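## Task

Same job with different codes: cases labelled P8 go onto the north pallet (near the -y end), and cases labelled T1 go onto the south pallet (near the +y end). Each must rest on the deck, not on another case, and overhang its pallet's edge by no more than about a finger's width. The two cases already on each pallet must remain there. A fallen case may be recovered but must end lid up. Finish with both tools released and clear, with everything staying put unaided.

## Robot and tools

Robot: two arms, left_arm and right_arm, each a UR20-type arm on its own carriage on one shared track that runs along y at x = 0. left_rail carries left_arm on the +y half, right_rail carries right_arm on the -y half. Each arm base sits at x = 0, y = its carriage position_m, z = 0.04 m, facing +x. Each arm ends in a vacuum tool with four cups in two channels: channel a cups at y = -104.5 mm, channel b at y = +104.5 mm, both at x = -62 and +62 mm in the cup point frame. The cups face along the cup point's +z. The rims cover 227 mm (x) by 312 mm (y).

Scene frame: fixed to the table, table top is z = 0, +z up, +x the direction the arms face, +y to their left, y = 0 at track middle. The low table spans x from 0.50 m and y from -0.90 to 0.90 m; beyond that the floor is 0.53 m below. The north pallet is toward -y, the south pallet toward +y. cam_pallet_north views the -y end, cam_pallet_south the +y end; in both, +y is roughly rightward in the image. Other cameras: cam_high, cam_low, cam_left_wrist, cam_right_wrist (fisheye). Calibration matrices map world to camera; wrist camera poses follow the joints.

Tools:
- execute_actions(actions): a list of actions run in order. Each action may hold "rows", "steps", "until", and device keys left_rail / right_rail. An empty list only returns state and images.
- rows: up to 15 rows, one per control step (1/30 s). Each row is a single list of 16 numbers in [-1, 1] covering both arms: left dx, dy, dz, rx, ry, rz, left suction_a, suction_b, then the same eight for the right arm. The six motion numbers are an offset target, not a pose: they are measured from the cup point's pose at the start of the action (for the first action of a call, the last reported pose), expressed in the cup point's own axes, and every row is relative to that same start, not to the previous row. Scale: 1.0 = 0.6 m for dx/dy/dz and 180 degrees for the rotation vector rx/ry/rz. Suction numbers are on/off per channel (above 0.01 = on, 0 = off) and persist; to keep a tool's suction unchanged, repeat its last values.
- steps: 1 to 450 control steps, at least one per row, default 15. After the last row the arm keeps chasing that row's target, so long moves need more steps.
- until: stops the action early when all conditions hold, e.g. {"left_rail": {"position_status": ["!=", "moving"]}}, or {"all": {"status": "ended"}} / {"any": {"status": "ended"}}. Numbers need a comparison (=, !=, <, <=, >, >=). It does not halt arm motion.
- Carriages: {"left_rail": {"position_m": p, "speed_m_s": v}} sets an absolute carriage location on the track (left_rail 0.6 to 3 m, right_rail -3 to -0.6 m) and a top speed 0.01 to 1 m/s (starts at 1, persists). {"stop": true} halts it. Rows never move carriages; a carriage drive shifts its arm's tool by the same y. Wait for arrival (within 0.6 mm) before precise tool moves or ending a scene. Acceleration is 2 m/s2, so stopping from 1 m/s takes about 0.25 m. Any out-of-range value or unknown name rejects the whole call.
- zoom_image(camera, region): region [x0, y0, x1, y1] in pixels of that camera's latest image, at most 504 by 504; useful for reading labels.
- read_manual(section): licence texts only.
- finished_scene(scene): ends scene 1 or 2 irreversibly; the result gives the next task.

Motion limits: each step the commanded pose is clipped to within 100 mm and 16 degrees of the measured pose; joints are speed- and acceleration-limited, so big moves may lag. Ramp offsets gradually (adding 0.01 per row is 6 mm per step) to avoid shaking a held case loose. Reported cup point positions can be slightly off, more at long reach.

Result lines: the state line gives each cup point's position (m), quaternion wxyz and velocities; Hand target is the pose the controller is driving toward; "pose unreachable" means the clearance check altered or blocked that arm's command (stricter while a carriage moves). Joint positions/velocities list rail, shoulder pan, shoulder lift, elbow, wrist 1-3. Wrist force/torque are in the end-effector axes (offset up to ~10 N, saturating near 200 N). suction_measured_a/b: 0 to 1 vacuum level (sealed airtight surface 0.83+, cardboard lower, settles within ~1.3 s). part_present_a/b: 1 above 0.09, back to 0 below 0.07. position_status: moving, done, contact_stop, time_out, stopped, stopped_with_arm (fix the arm's command, then resend), stopped_for_other_arm (move an arm away from the other, wait 30 steps, resend). position_answer: taken or not_taken.

Gripping: turn a channel on and press both its cups fully onto a flat, smooth face; edges, holes or a cup over nothing kill that channel. Cups compress up to ~21 mm. Each sealed cup pulls about 381 N at 0.7. While part_present is 1, the controller assumes an 11.5 kg load. To release: lower in tiny steps until contact, then in one action switch both channels off and retract straight back. A cup stuck on the table is freed by switching its channel off.

Avoid: arms hitting or pressing on each other (including tools, cameras, carriages and held cases), outside forces reaching 400 N or joint torque limits (shoulder 671, elbow 394, wrists 97.3 N m), which stop that arm for 10 s; knocking objects out of the work area; drops, slams and fast moves with a case. For hand-overs, set the case down and turn the giver's suction off before the receiver's goes on. Loose objects may occasionally be nudged by outside pushes. The robot holds the last command while you think.

Each tool is called after ">>>" by a JSON object that holds its "method" and its "body", one argument or row to a line.

## Session

>>> {"method": "execute_actions", "body": {
  "actions": []
}}

Scene clock: 0.00 s.
left_arm: end_effector_position=(+0.8510, +2.0481, +0.4397) suction_measured_a=0.00 part_present_a=0 suction_measured_b=0.00 part_present_b=0 end_effector_quat_wxyz=(-0.001, -0.000, +1.000, +0.001) end_effector_velocity=(-0.000, +0.000, +0.000) end_effector_angular_velocity=(-0.000, -0.000, +0.000) | right_arm: end_effector_position=(+0.8510, -0.9415, +0.4420) suction_measured_a=0.00 part_present_a=0 suction_measured_b=0.00 part_present_b=0 end_effector_quat_wxyz=(+0.002, -0.001, +1.000, -0.001) end_effector_velocity=(+0.000, -0.000, -0.000) end_effector_angular_velocity=(+0.000, +0.000, -0.000)
Joint positions: left_arm=[ 2.047 -0.237 -1.497  2.09  -2.163 -1.57   1.332] | right_arm=[-0.942 -0.237 -1.499  2.091 -2.166 -1.572  1.331]
Joint velocities: left_arm=[ 0.  0. -0.  0. -0.  0. -0.] | right_arm=[ 0. -0.  0. -0.  0. -0.  0.]
Wrist force (N, on the end effector, along its own x y z axes, offset not removed): no reading
Wrist torque (N m, same axes, about the end effector's origin, offset not removed): no reading
Hand target (left_arm): +0.851, +2.048, +0.440; -0.001, -0.000, +1.000, +0.001
Hand target (right_arm): +0.851, -0.941, +0.442; +0.002, -0.001, +1.000, -0.001
left_rail: position_m=2.047 position_m_goal=2.047 speed_m_s=1.00 position_status=done position_answer=taken refusals=0
right_rail: position_m=-0.942 position_m_goal=-0.942 speed_m_s=1.00 position_status=done position_answer=taken refusals=0
camera_calibration (this result's frames):
cam_left_wrist: T_world_to_cam=[[-0.0472901, -0.998223, 0.036261, 2.06984], [-0.820188, 0.0595247, 0.568989, 0.340723], [-0.570136, -0.00283333, -0.821545, 0.94381], [0, 0, 0, 1]] pos_world=[0.915441, 2.04856, 0.506461]
cam_right_wrist: T_world_to_cam=[[0.0497083, -0.998714, 0.00993741, -0.98842], [-0.813586, -0.0347189, 0.580407, 0.419348], [-0.579316, -0.036936, -0.814266, 0.910274], [0, 0, 0, 1]] pos_world=[0.917644, -0.938968, 0.507635]

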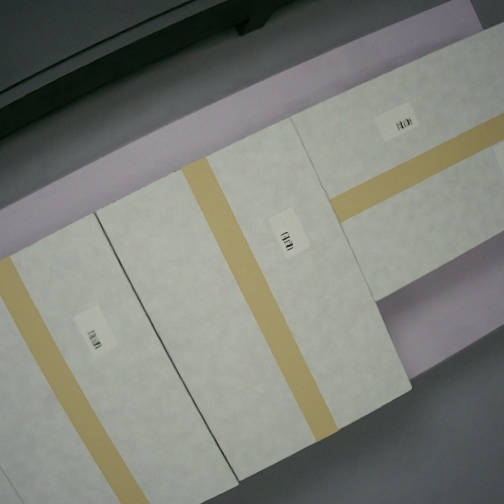

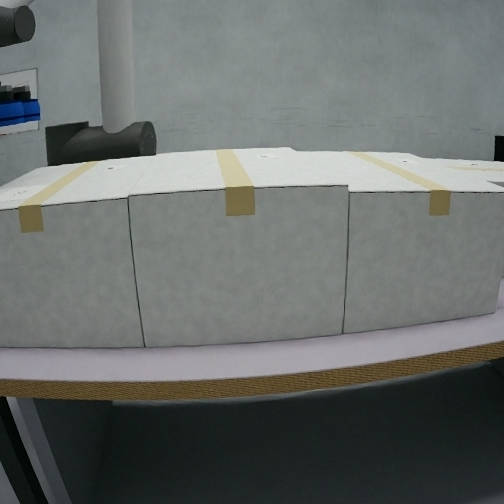

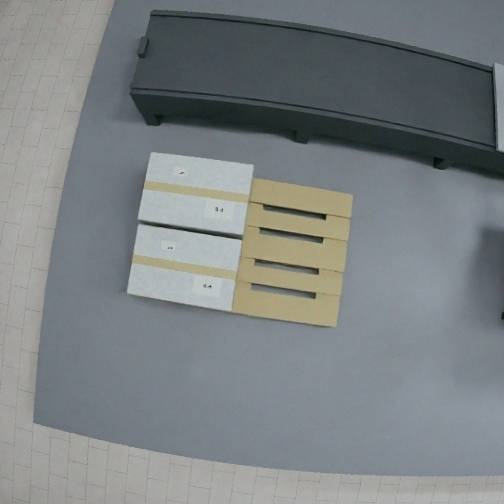

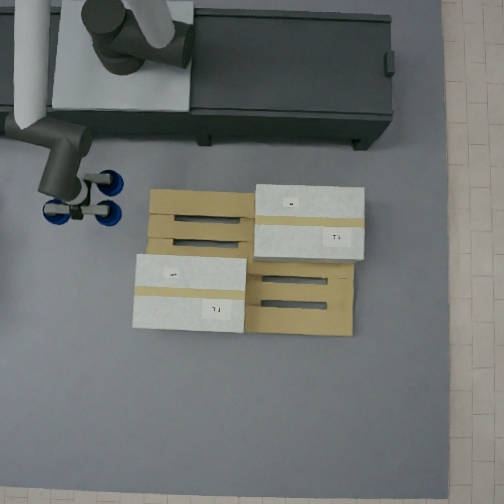

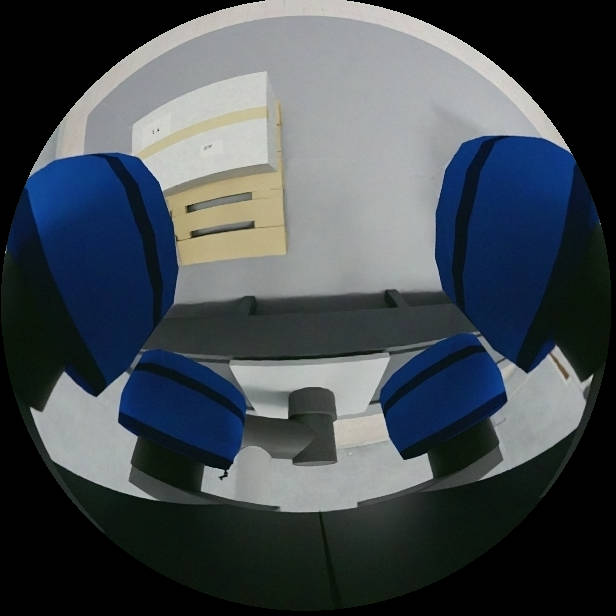

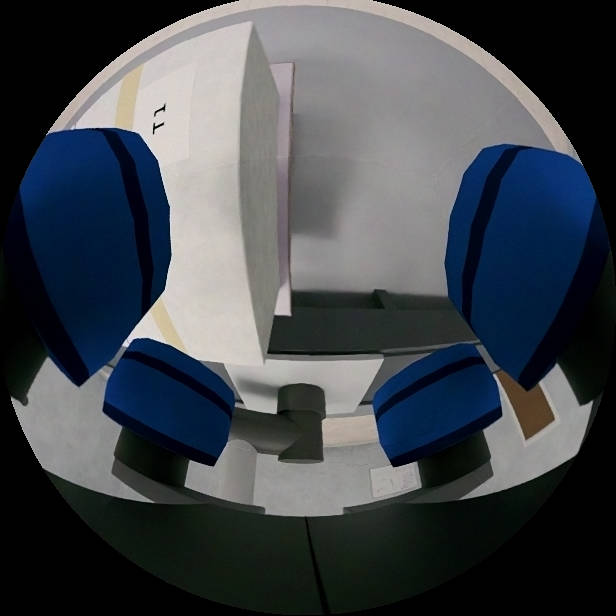

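>>> {"method": "execute_actions", "body": {
  "actions": [
    {"left_rail":{"position_m":0.9},"rows":[[0,0,0,0,0,0,0,0,0.5,0.7,0,0,0,0,0,0]],"steps":90,"until":{"all":{"status":"ended"}}},
    {"rows":[[0.1,-0.53,0,0,0,0,0,0,0.42,0.7,0.1,0,0,0,0,0]],"steps":60}
  ]
}}

Scene clock: 8.53 s.
left_arm: end_effector_position=(+0.7913, +0.5827, +0.4397) suction_measured_a=0.00 part_present_a=0 suction_measured_b=0.00 part_present_b=0 end_effector_quat_wxyz=(-0.000, -0.000, +1.000, +0.001) end_effector_velocity=(-0.000, -0.000, -0.000) end_effector_angular_velocity=(+0.000, +0.000, -0.000) | right_arm: end_effector_position=(+0.2980, -0.1009, +0.3820) suction_measured_a=0.00 part_present_a=0 suction_measured_b=0.00 part_present_b=0 end_effector_quat_wxyz=(+0.002, -0.001, +1.000, +0.001) end_effector_velocity=(-0.000, +0.000, -0.000) end_effector_angular_velocity=(-0.000, +0.000, +0.000)
Joint positions: left_arm=[ 0.9   -0.62  -1.495  2.088 -2.163 -1.57   0.95 ] | right_arm=[-0.942  1.004 -1.406  2.084 -2.252 -1.572  2.573]
Joint velocities: left_arm=[ 0. -0.  0. -0. -0.  0. -0.] | right_arm=[ 0.  0.  0. -0.  0. -0.  0.]
Wrist force (N, on the end effector, along its own x y z axes, offset not removed): left_arm=[-9.4 1.0 0.6] | right_arm=[-3.2 -4.9 4.0]
Wrist torque (N m, same axes, about the end effector's origin, offset not removed): left_arm=[0.16 1.42 0.31] | right_arm=[-0.22 1.05 -0.24]
Hand target (left_arm): +0.791, +0.583, +0.440; -0.000, -0.000, +1.000, +0.001
Hand target (right_arm): +0.298, -0.101, +0.382; +0.002, -0.001, +1.000, +0.001
Off the commanded pose (left_arm): 0.001 m, 0 deg.
Off the commanded pose (right_arm): 0.002 m, 0 deg.
left_rail: position_m=0.900 position_m_goal=0.900 speed_m_s=1.00 position_status=done position_answer=taken refusals=0
right_rail: position_m=-0.942 position_m_goal=-0.942 speed_m_s=1.00 position_status=done position_answer=taken refusals=0
camera_calibration (this result's frames):
cam_left_wrist: T_world_to_cam=[[-0.0473892, -0.998233, 0.0358515, 0.604515], [-0.820533, 0.0593711, 0.568507, 0.379586], [-0.569631, -0.0024762, -0.821897, 0.905187], [0, 0, 0, 1]] pos_world=[0.855733, 0.583152, 0.5065]
cam_right_wrist: T_world_to_cam=[[0.0496893, -0.99875, 0.0053864, -0.119086], [-0.813652, -0.0373516, 0.580152, 0.0332938], [-0.579225, -0.03321, -0.814491, 0.572525], [0, 0, 0, 1]] pos_world=[0.364628, -0.09868, 0.447642]

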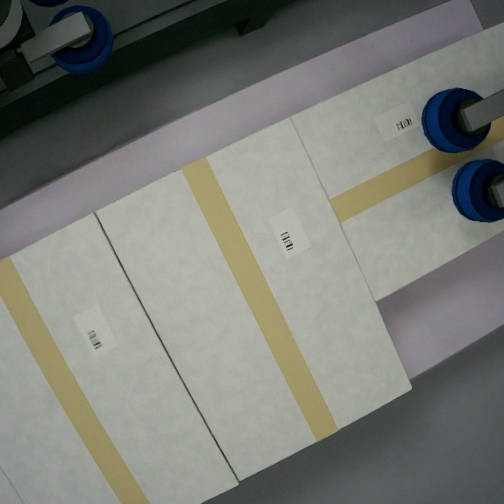

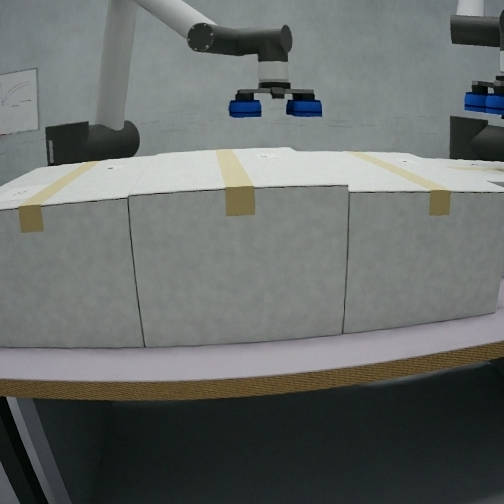

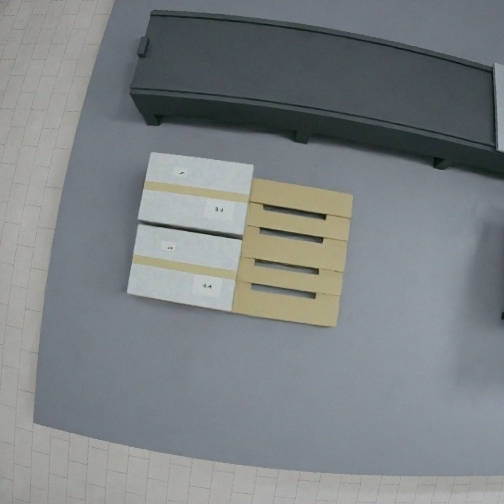

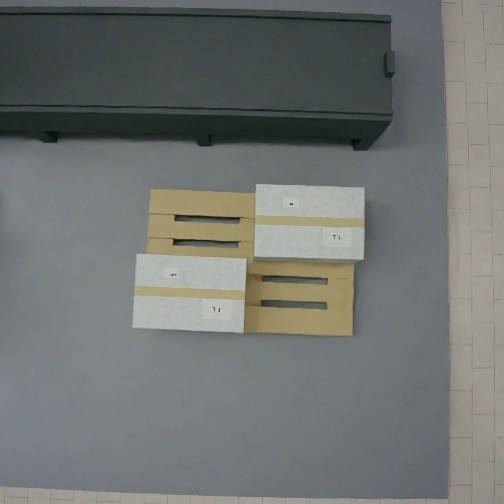

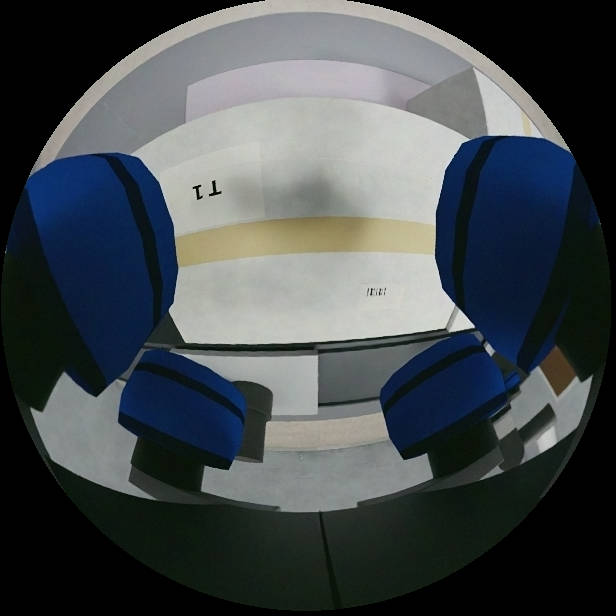

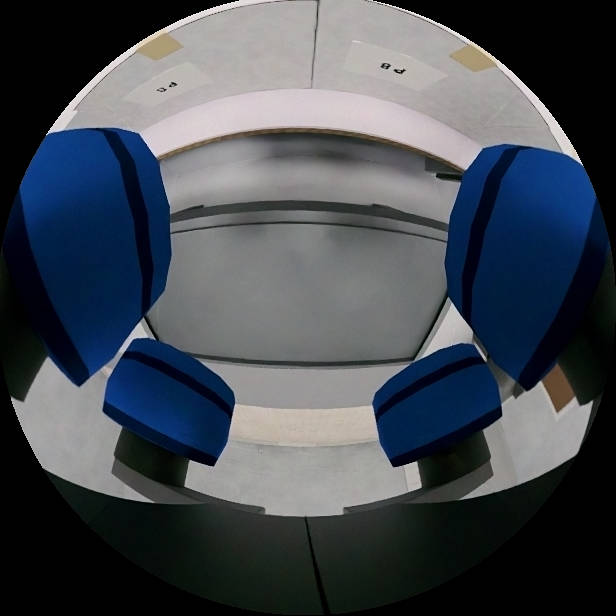

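>>> {"method": "execute_actions", "body": {
  "actions": [
    {"rows":[[0,0,0,0,0,0.5,0,0,-0.98,-0.33,-0.05,0,0,0,0,0]],"steps":60},
    {"rows":[[0,0,0.18,0,0,0,1,1,0,0,0.135,0,0,0,1,1]],"steps":35}
  ]
}}

Scene clock: 16.50 s.
left_arm: end_effector_position=(+0.7913, +0.5827, +0.3316) suction_measured_a=0.00 part_present_a=0 suction_measured_b=0.00 part_present_b=0 end_effector_quat_wxyz=(-0.001, +0.707, +0.707, +0.000) end_effector_velocity=(+0.000, +0.000, -0.000) end_effector_angular_velocity=(+0.000, -0.000, +0.000) | right_arm: end_effector_position=(+0.8866, -0.2988, +0.3312) suction_measured_a=0.00 part_present_a=0 suction_measured_b=0.00 part_present_b=0 end_effector_quat_wxyz=(+0.002, -0.001, +1.000, +0.000) end_effector_velocity=(-0.000, +0.000, -0.000) end_effector_angular_velocity=(-0.000, +0.000, -0.000)
Joint positions: left_arm=[ 0.9   -0.62  -1.402  2.169 -2.337 -1.57   2.521] | right_arm=[-0.942  0.444 -1.163  1.826 -2.238 -1.572  2.012]
Joint velocities: left_arm=[ 0.  0.  0.  0. -0.  0.  0.] | right_arm=[ 0.  0.  0.  0. -0. -0.  0.]
Wrist force (N, on the end effector, along its own x y z axes, offset not removed): left_arm=[-9.6 1.5 -1.6] | right_arm=[-5.6 0.1 -0.3]
Wrist torque (N m, same axes, about the end effector's origin, offset not removed): left_arm=[0.30 1.47 0.30] | right_arm=[0.33 1.45 -0.28]
Hand target (left_arm): +0.791, +0.583, +0.332; -0.001, +0.707, +0.707, +0.000
Hand target (right_arm): +0.887, -0.299, +0.331; +0.002, -0.001, +1.000, +0.000
Off the commanded pose (left_arm): 0.000 m, 0 deg.
Off the commanded pose (right_arm): 0.000 m, 0 deg.
left_rail: position_m=0.900 position_m_goal=0.900 speed_m_s=1.00 position_status=done position_answer=taken refusals=0
right_rail: position_m=-0.942 position_m_goal=-0.942 speed_m_s=1.00 position_status=done position_answer=taken refusals=0
camera_calibration (this result's frames):
cam_left_wrist: T_world_to_cam=[[-0.998146, 0.0472617, 0.0383543, 0.750663], [0.0606965, 0.819936, 0.569228, -0.699681], [-0.00454541, 0.570501, -0.821284, 0.0351023], [0, 0, 0, 1]] pos_world=[0.791899, 0.51819, 0.398316]
cam_right_wrist: T_world_to_cam=[[0.0497326, -0.998735, 0.00746142, -0.346468], [-0.814049, -0.0362055, 0.579666, 0.535088], [-0.578663, -0.0349023, -0.81482, 0.864591], [0, 0, 0, 1]] pos_world=[0.953125, -0.29648, 0.396899]

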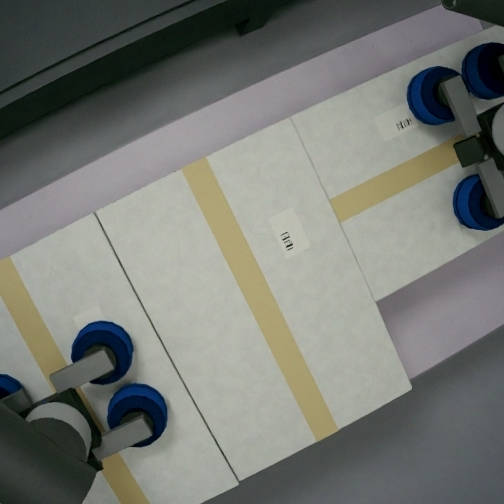

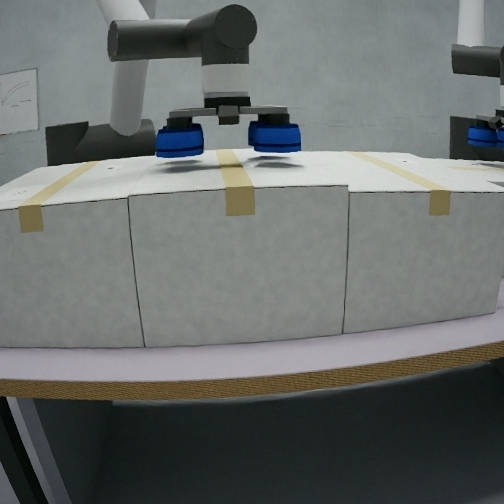

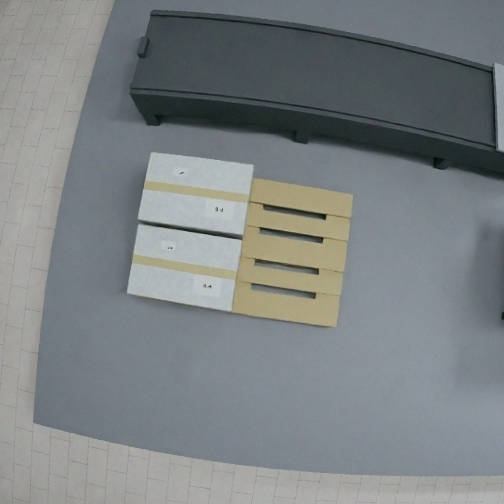

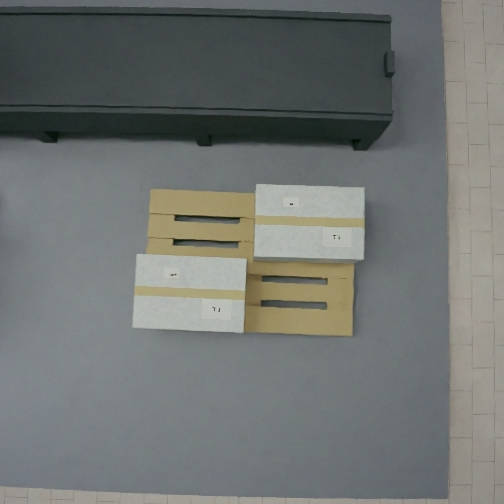

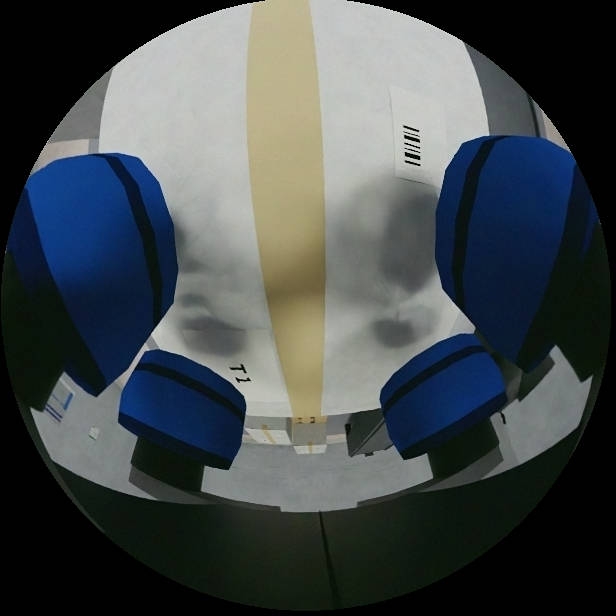

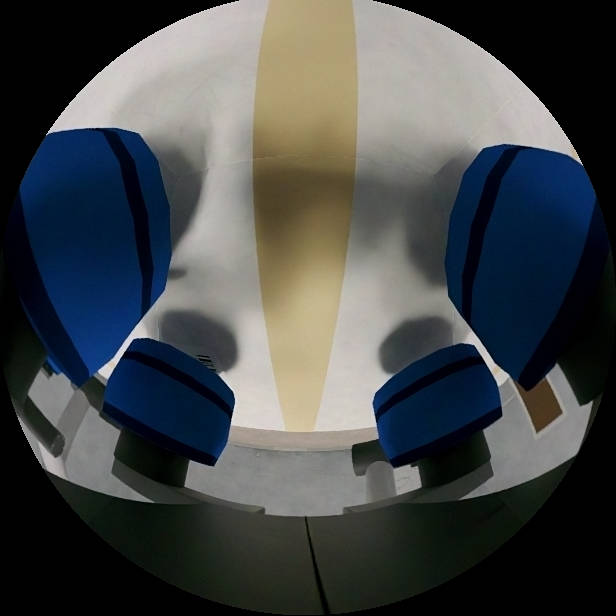

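>>> {"method": "execute_actions", "body": {
  "actions": [
    {"rows":[[0,0.025,0.085,0,0,0,1,1,0,0,0.07,0,0,0,1,1]],"steps":60}
  ]
}}

Scene clock: 21.07 s.
left_arm: end_effector_position=(+0.8063, +0.5827, +0.2805) suction_measured_a=0.00 part_present_a=0 suction_measured_b=0.00 part_present_b=0 end_effector_quat_wxyz=(-0.001, +0.707, +0.707, +0.000) end_effector_velocity=(-0.000, -0.000, +0.000) end_effector_angular_velocity=(-0.000, -0.000, +0.000) | right_arm: end_effector_position=(+0.8866, -0.2987, +0.2891) suction_measured_a=0.90 part_present_a=1 suction_measured_b=0.90 part_present_b=1 end_effector_quat_wxyz=(+0.002, -0.001, +1.000, +0.000) end_effector_velocity=(+0.000, -0.000, -0.000) end_effector_angular_velocity=(+0.000, +0.000, -0.000)
Joint positions: left_arm=[ 0.9   -0.609 -1.336  2.182 -2.415 -1.57   2.531] | right_arm=[-0.942  0.444 -1.13   1.848 -2.292 -1.572  2.012]
Joint velocities: left_arm=[ 0. -0. -0. -0.  0. -0. -0.] | right_arm=[ 0. -0.  0.  0. -0.  0.  0.]
Wrist force (N, on the end effector, along its own x y z axes, offset not removed): left_arm=[-8.7 0.8 2.2] | right_arm=[-3.5 -1.1 15.2]
Wrist torque (N m, same axes, about the end effector's origin, offset not removed): left_arm=[0.18 1.30 0.29] | right_arm=[0.11 -4.04 -0.15]
Hand target (left_arm): +0.806, +0.583, +0.281; -0.001, +0.707, +0.707, +0.000
Hand target (right_arm): +0.887, -0.299, +0.289; +0.002, -0.001, +1.000, +0.000
Off the commanded pose (left_arm): 0.000 m, 0 deg.
Off the commanded pose (right_arm): 0.000 m, 0 deg.
left_rail: position_m=0.900 position_m_goal=0.900 speed_m_s=1.00 position_status=done position_answer=taken refusals=0
right_rail: position_m=-0.942 position_m_goal=-0.942 speed_m_s=1.00 position_status=done position_answer=taken refusals=0
camera_calibration (this result's frames):
cam_left_wrist: T_world_to_cam=[[-0.998145, 0.0472619, 0.0383724, 0.76758], [0.0607069, 0.81994, 0.569221, -0.671545], [-0.00456062, 0.570495, -0.821288, -0.00679378], [0, 0, 0, 1]] pos_world=[0.806892, 0.518225, 0.347224]
cam_right_wrist: T_world_to_cam=[[0.0497345, -0.998735, 0.0074613, -0.34609], [-0.81405, -0.0362071, 0.579666, 0.559512], [-0.578662, -0.0349033, -0.81482, 0.830383], [0, 0, 0, 1]] pos_world=[0.953195, -0.296411, 0.354865]

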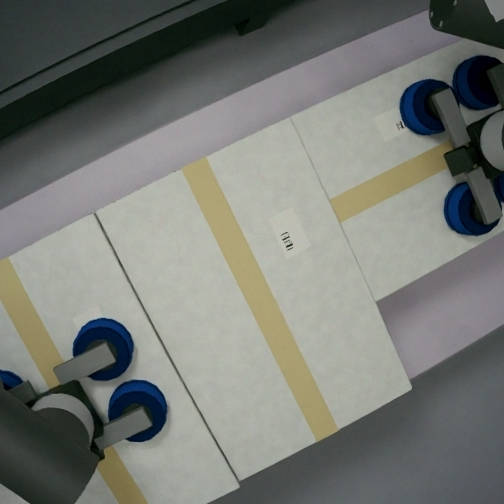

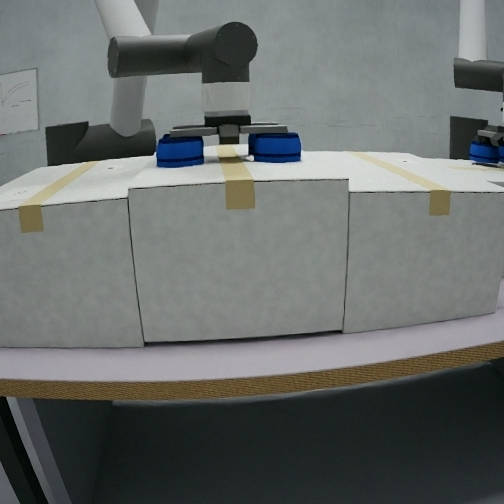

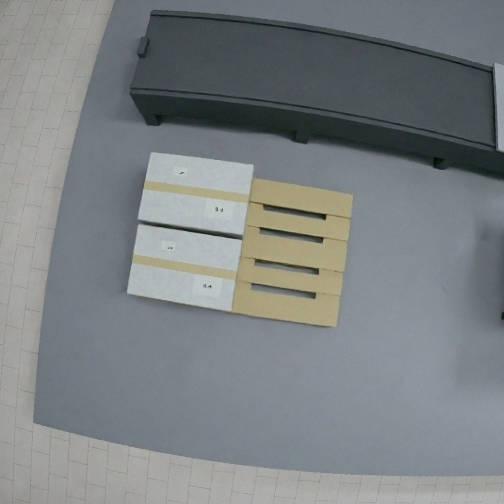

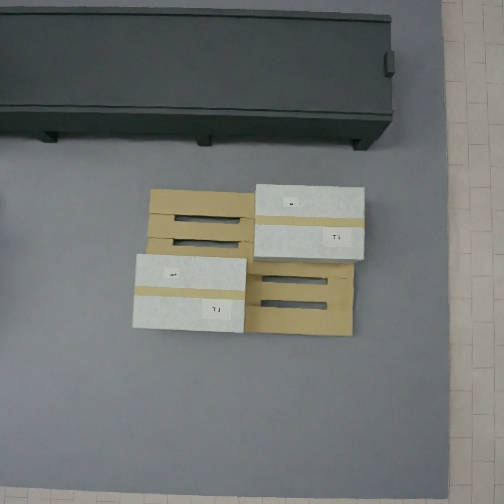

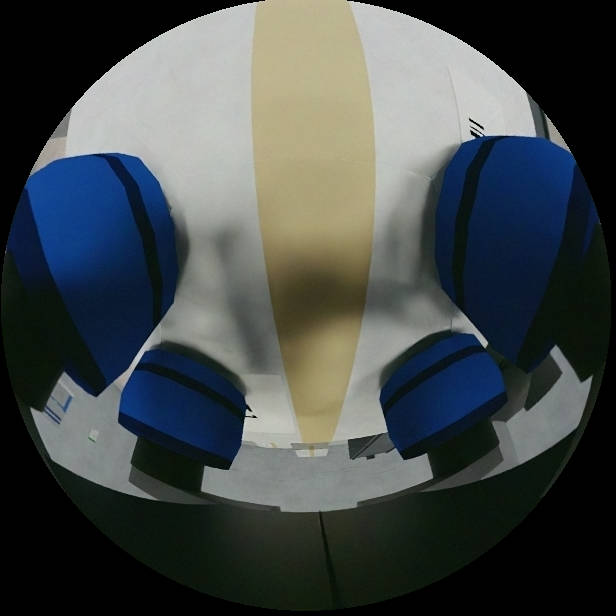

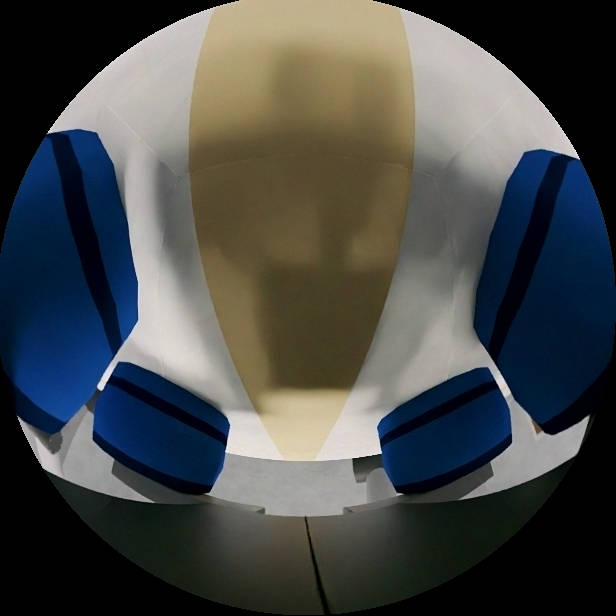

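>>> {"method": "execute_actions", "body": {
  "actions": [
    {"rows":[[0,0,0.035,0,0,0,1,1,0,0,-0.05,0,0,0,1,1],[0,0,0.035,0,0,0,1,1,0,0,-0.15,0,0,0,1,1],[0,0,0.035,0,0,0,1,1,0,0,-0.6,0,0,0,1,1]],"steps":55},
    {"rows":[[0,0,-0.05,0,0,0,1,1,0,0,0,0,0,0,1,1],[0,0,-0.2,0,0,0,1,1,0,0,0,0,0,0,1,1]],"steps":25},
    {"left_rail":{"position_m":3.0},"right_rail":{"position_m":-3.0},"steps":150,"until":{"all":{"status":"ended"}}},
    {"rows":[[0.63,0.74,0,0,0,0,1,1,-0.54,-0.1,0,0,0,0.5,1,1]],"steps":60},
    {"rows":[[0,0,0.27,0,0,0,1,1,0,0,0.66,0,0,0,1,1]],"steps":50}
  ]
}}

Scene clock: 42.63 s.
left_arm: end_effector_position=(+1.2496, +3.0617, +0.2171) suction_measured_a=0.93 part_present_a=1 suction_measured_b=0.93 part_present_b=1 end_effector_quat_wxyz=(-0.001, +0.707, +0.707, -0.000) end_effector_velocity=(+0.000, +0.000, -0.000) end_effector_angular_velocity=(+0.000, -0.000, +0.000) | right_arm: end_effector_position=(+1.2106, -2.4164, +0.2535) suction_measured_a=0.90 part_present_a=1 suction_measured_b=0.90 part_present_b=1 end_effector_quat_wxyz=(+0.001, +0.706, +0.708, +0.001) end_effector_velocity=(-0.000, -0.000, -0.000) end_effector_angular_velocity=(-0.000, +0.000, +0.000)
Joint positions: left_arm=[ 3.    -0.112 -0.933  1.622 -2.258 -1.57   3.029] | right_arm=[-3.     0.299 -0.87   1.442 -2.146 -1.572  3.439]
Joint velocities: left_arm=[ 0.  0.  0.  0. -0.  0. -0.] | right_arm=[ 0.  0.  0.  0. -0. -0. -0.]
Wrist force (N, on the end effector, along its own x y z axes, offset not removed): left_arm=[-7.8 0.9 39.0] | right_arm=[-4.6 -5.8 6.1]
Wrist torque (N m, same axes, about the end effector's origin, offset not removed): left_arm=[1.17 11.64 0.34] | right_arm=[-0.82 -4.10 -0.37]
Hand target (left_arm): +1.250, +3.062, +0.217; -0.001, +0.707, +0.707, -0.000
Hand target (right_arm): +1.211, -2.416, +0.253; +0.001, +0.706, +0.708, +0.001
Off the commanded pose (left_arm): 0.000 m, 0 deg.
Off the commanded pose (right_arm): 0.001 m, 0 deg.
left_rail: position_m=3.000 position_m_goal=3.000 speed_m_s=1.00 position_status=done position_answer=taken refusals=0
right_rail: position_m=-3.000 position_m_goal=-3.000 speed_m_s=1.00 position_status=done position_answer=taken refusals=0
camera_calibration (this result's frames):
cam_left_wrist: T_world_to_cam=[[-0.998121, 0.0472235, 0.0390556, 1.09524], [0.0610622, 0.820251, 0.568736, -2.69628], [-0.00517767, 0.570052, -0.821593, -1.46891], [0, 0, 0, 1]] pos_world=[1.25022, 2.99726, 0.283854]
cam_right_wrist: T_world_to_cam=[[-0.998754, -0.049777, 0.00358927, 1.08642], [-0.0383645, 0.811783, 0.582698, 1.87651], [-0.0319187, 0.581834, -0.812681, 1.7427], [0, 0, 0, 1]] pos_world=[1.21268, -2.48321, 0.318921]

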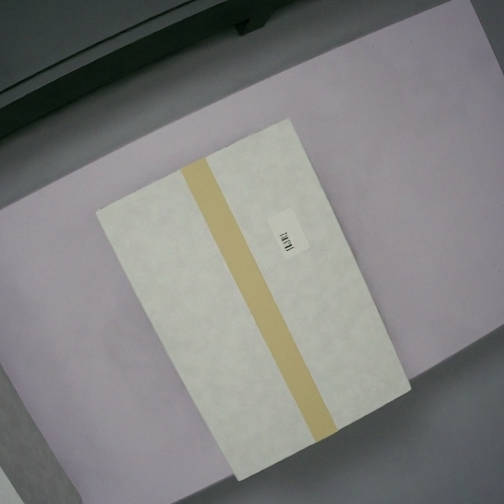

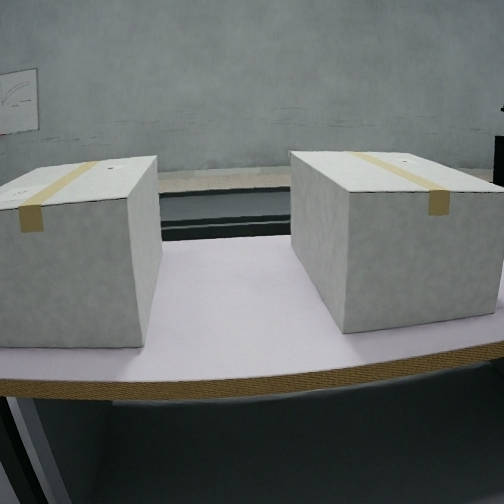

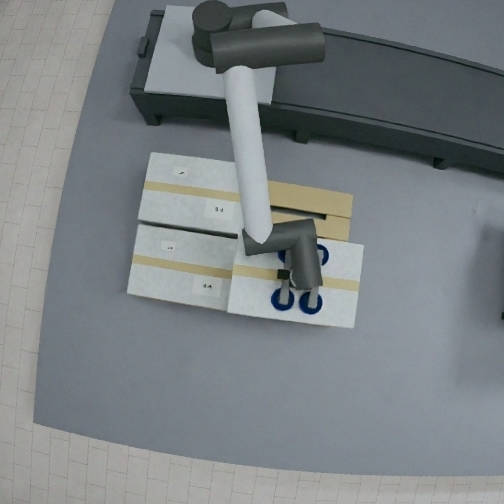

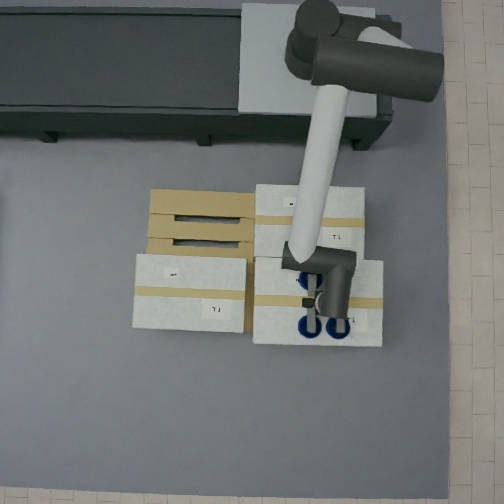

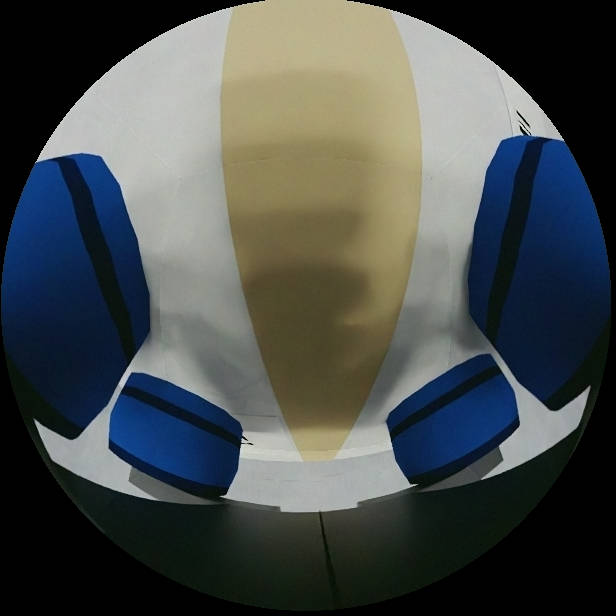

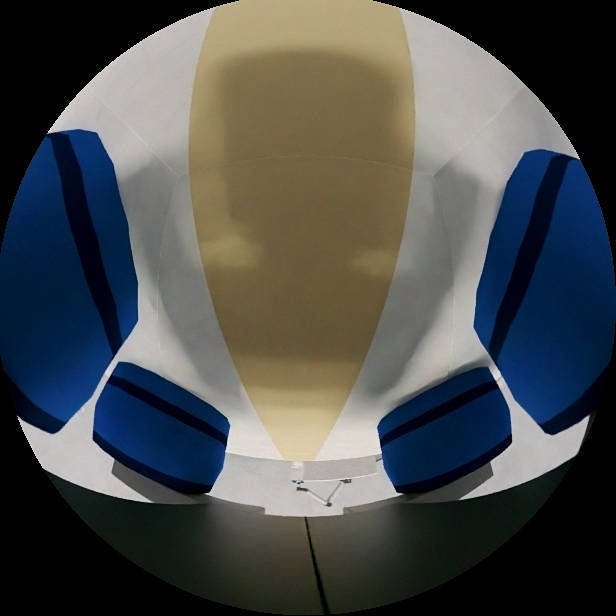

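>>> {"method": "execute_actions", "body": {
  "actions": [
    {"rows":[[-0.025,0,0,0,0,0,1,1,0.042,0,0,0,0,0,1,1]],"steps":20},
    {"rows":[[0,0,0.56,0,0,0,1,1,0,0,0.57,0,0,0,1,1]],"steps":70}
  ]
}}

Scene clock: 51.40 s.
left_arm: end_effector_position=(+1.2493, +3.0469, -0.1192) suction_measured_a=0.93 part_present_a=1 suction_measured_b=0.93 part_present_b=1 end_effector_quat_wxyz=(-0.001, +0.707, +0.707, -0.000) end_effector_velocity=(-0.000, +0.000, -0.000) end_effector_angular_velocity=(+0.000, -0.000, -0.000) | right_arm: end_effector_position=(+1.2110, -2.3910, -0.0887) suction_measured_a=0.90 part_present_a=1 suction_measured_b=0.90 part_present_b=1 end_effector_quat_wxyz=(+0.001, +0.706, +0.708, +0.001) end_effector_velocity=(-0.000, +0.000, -0.000) end_effector_angular_velocity=(-0.000, +0.000, +0.000)
Joint positions: left_arm=[ 3.    -0.124 -0.638  1.656 -2.587 -1.57   3.016] | right_arm=[-3.     0.317 -0.594  1.471 -2.451 -1.572  3.457]
Joint velocities: left_arm=[ 0.  0.  0. -0.  0.  0.  0.] | right_arm=[ 0.  0.  0. -0. -0.  0. -0.]
Wrist force (N, on the end effector, along its own x y z axes, offset not removed): left_arm=[-9.2 2.6 38.8] | right_arm=[-10.7 0.3 10.0]
Wrist torque (N m, same axes, about the end effector's origin, offset not removed): left_arm=[1.35 11.81 0.34] | right_arm=[0.27 -3.46 -0.40]
Hand target (left_arm): +1.249, +3.047, -0.119; -0.001, +0.707, +0.707, -0.000
Hand target (right_arm): +1.211, -2.391, -0.089; +0.001, +0.706, +0.708, +0.001
Off the commanded pose (left_arm): 0.001 m, 0 deg.
Off the commanded pose (right_arm): 0.001 m, 0 deg.
left_rail: position_m=3.000 position_m_goal=3.000 speed_m_s=1.00 position_status=done position_answer=taken refusals=0
right_rail: position_m=-3.000 position_m_goal=-3.000 speed_m_s=1.00 position_status=done position_answer=taken refusals=0
camera_calibration (this result's frames):
cam_left_wrist: T_world_to_cam=[[-0.998121, 0.0471982, 0.0390796, 1.10892], [0.0610552, 0.820241, 0.568751, -2.49275], [-0.00521068, 0.570068, -0.821581, -1.73678], [0, 0, 0, 1]] pos_world=[1.24998, 2.9824, -0.052492]
cam_right_wrist: T_world_to_cam=[[-0.998754, -0.0497812, 0.00360278, 1.08933], [-0.0383576, 0.811739, 0.582759, 2.05521], [-0.031935, 0.581894, -0.812637, 1.45001], [0, 0, 0, 1]] pos_world=[1.21311, -2.45782, -0.0232795]

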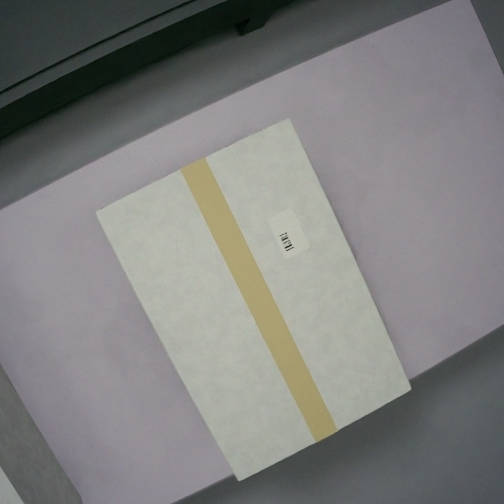

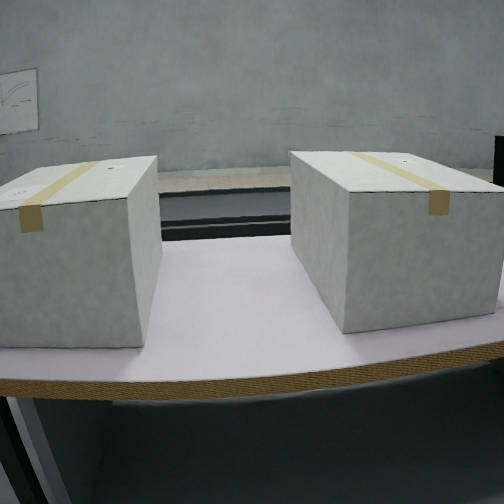

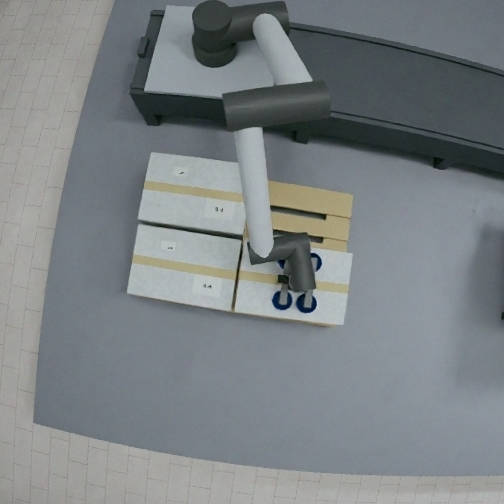

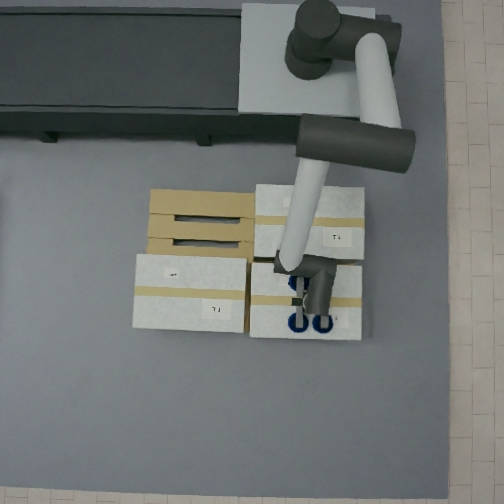

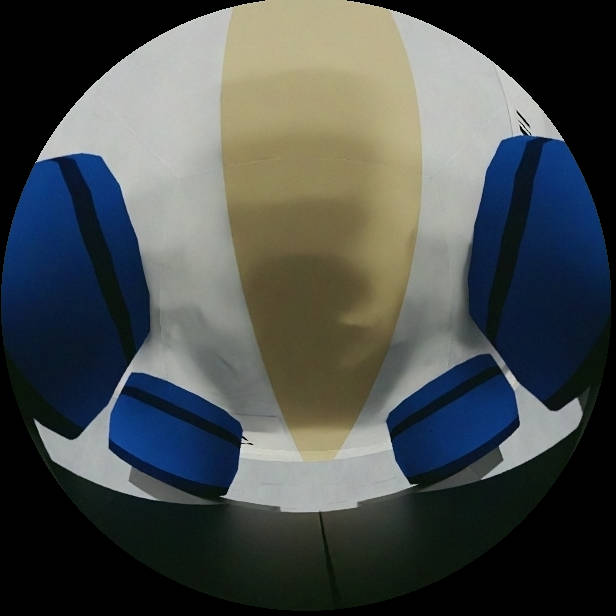

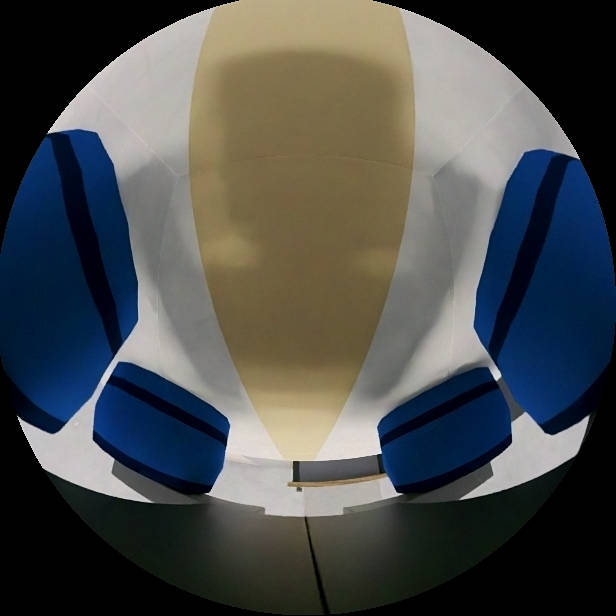

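>>> {"method": "execute_actions", "body": {
  "actions": [
    {"rows":[[0,0,0.02,0,0,0,1,1,0,0,0.022,0,0,0,1,1]],"steps":20},
    {"rows":[[0,0,-1,0,0,0,0,0,0,0,-1,0,0,0,0,0]],"steps":55},
    {"left_rail":{"position_m":1.8},"right_rail":{"position_m":-0.6},"steps":150,"until":{"all":{"status":"ended"}}},
    {"rows":[[0,-0.6,0,0,0,-0.5,0,0,0.135,-0.54,0,0,0,-0.5,0,0]],"steps":55},
    {"rows":[[0,0,0,0,0,0,0,0,0,0,0.31,0,0,0,1,1]],"steps":40}
  ]
}}

Scene clock: 64.93 s.
left_arm: end_effector_position=(+0.8898, +1.8463, +0.4698) suction_measured_a=0.00 part_present_a=0 suction_measured_b=0.00 part_present_b=0 end_effector_quat_wxyz=(-0.001, -0.000, +1.000, +0.001) end_effector_velocity=(-0.000, -0.000, +0.000) end_effector_angular_velocity=(-0.000, -0.000, +0.000) | right_arm: end_effector_position=(+0.8864, +0.0897, +0.3121) suction_measured_a=0.00 part_present_a=0 suction_measured_b=0.00 part_present_b=0 end_effector_quat_wxyz=(+0.002, -0.001, +1.000, +0.000) end_effector_velocity=(-0.000, +0.000, -0.000) end_effector_angular_velocity=(-0.000, +0.000, +0.000)
Joint positions: left_arm=[ 1.8   -0.176 -1.472  2.014 -2.111 -1.57   1.394] | right_arm=[-0.6    0.482 -1.122  1.793 -2.246 -1.572  2.051]
Joint velocities: left_arm=[ 0. -0. -0.  0. -0.  0. -0.] | right_arm=[ 0.  0.  0.  0. -0.  0.  0.]
Wrist force (N, on the end effector, along its own x y z axes, offset not removed): left_arm=[-7.7 2.3 -0.2] | right_arm=[-6.9 -3.6 -4.1]
Wrist torque (N m, same axes, about the end effector's origin, offset not removed): left_arm=[0.40 1.19 0.35] | right_arm=[-0.17 1.43 -0.11]
Hand target (left_arm): +0.890, +1.846, +0.470; -0.001, -0.000, +1.000, +0.001
Hand target (right_arm): +0.886, +0.090, +0.312; +0.002, -0.001, +1.000, +0.000
Off the commanded pose (left_arm): 0.000 m, 0 deg.
Off the commanded pose (right_arm): 0.000 m, 0 deg.
left_rail: position_m=1.800 position_m_goal=1.800 speed_m_s=1.00 position_status=done position_answer=taken refusals=0
right_rail: position_m=-0.600 position_m_goal=-0.600 speed_m_s=1.00 position_status=done position_answer=taken refusals=0
camera_calibration (this result's frames):
cam_left_wrist: T_world_to_cam=[[-0.047618, -0.998202, 0.036407, 1.8693], [-0.820131, 0.0598775, 0.569035, 0.366763], [-0.570191, -0.00276217, -0.821507, 0.990009], [0, 0, 0, 1]] pos_world=[0.954301, 1.84672, 0.536543]
cam_right_wrist: T_world_to_cam=[[0.0495768, -0.998746, 0.00695535, 0.0420431], [-0.814013, -0.0363697, 0.579706, 0.560032], [-0.578726, -0.0344017, -0.814796, 0.862509], [0, 0, 0, 1]] pos_world=[0.952946, 0.0920304, 0.377822]

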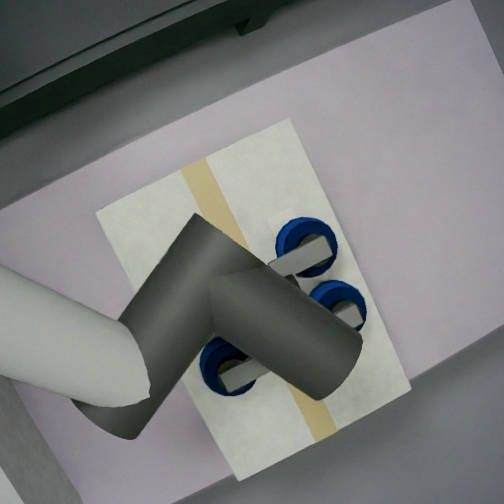

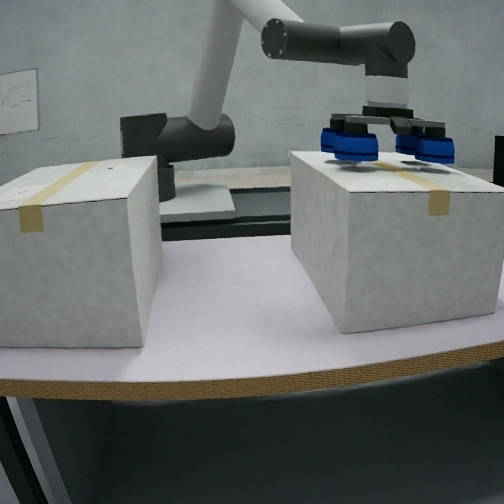

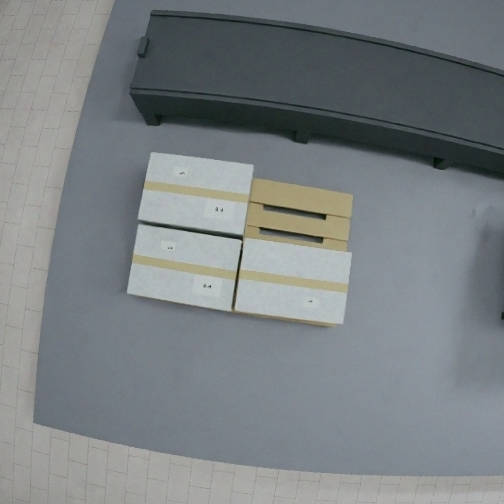

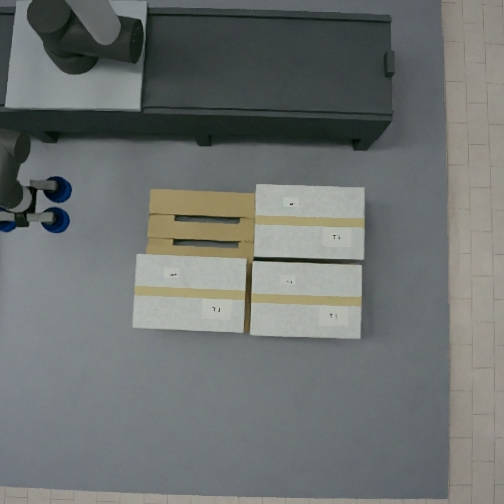

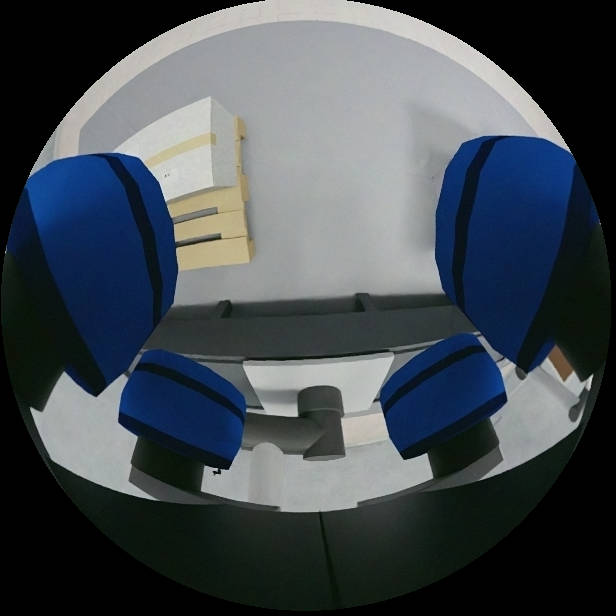

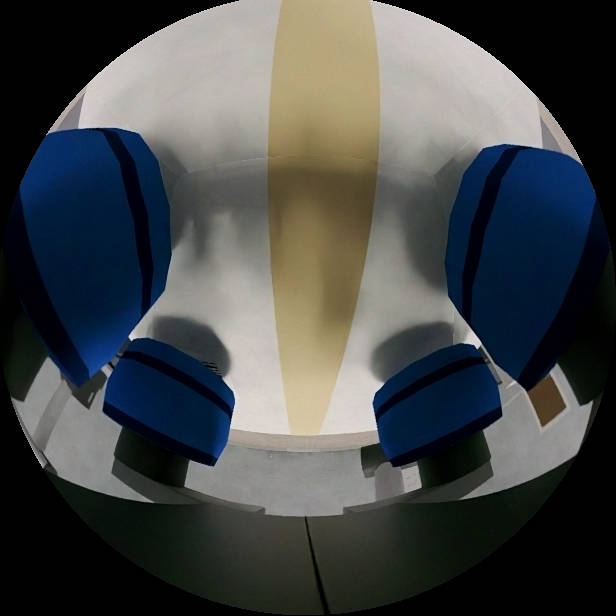

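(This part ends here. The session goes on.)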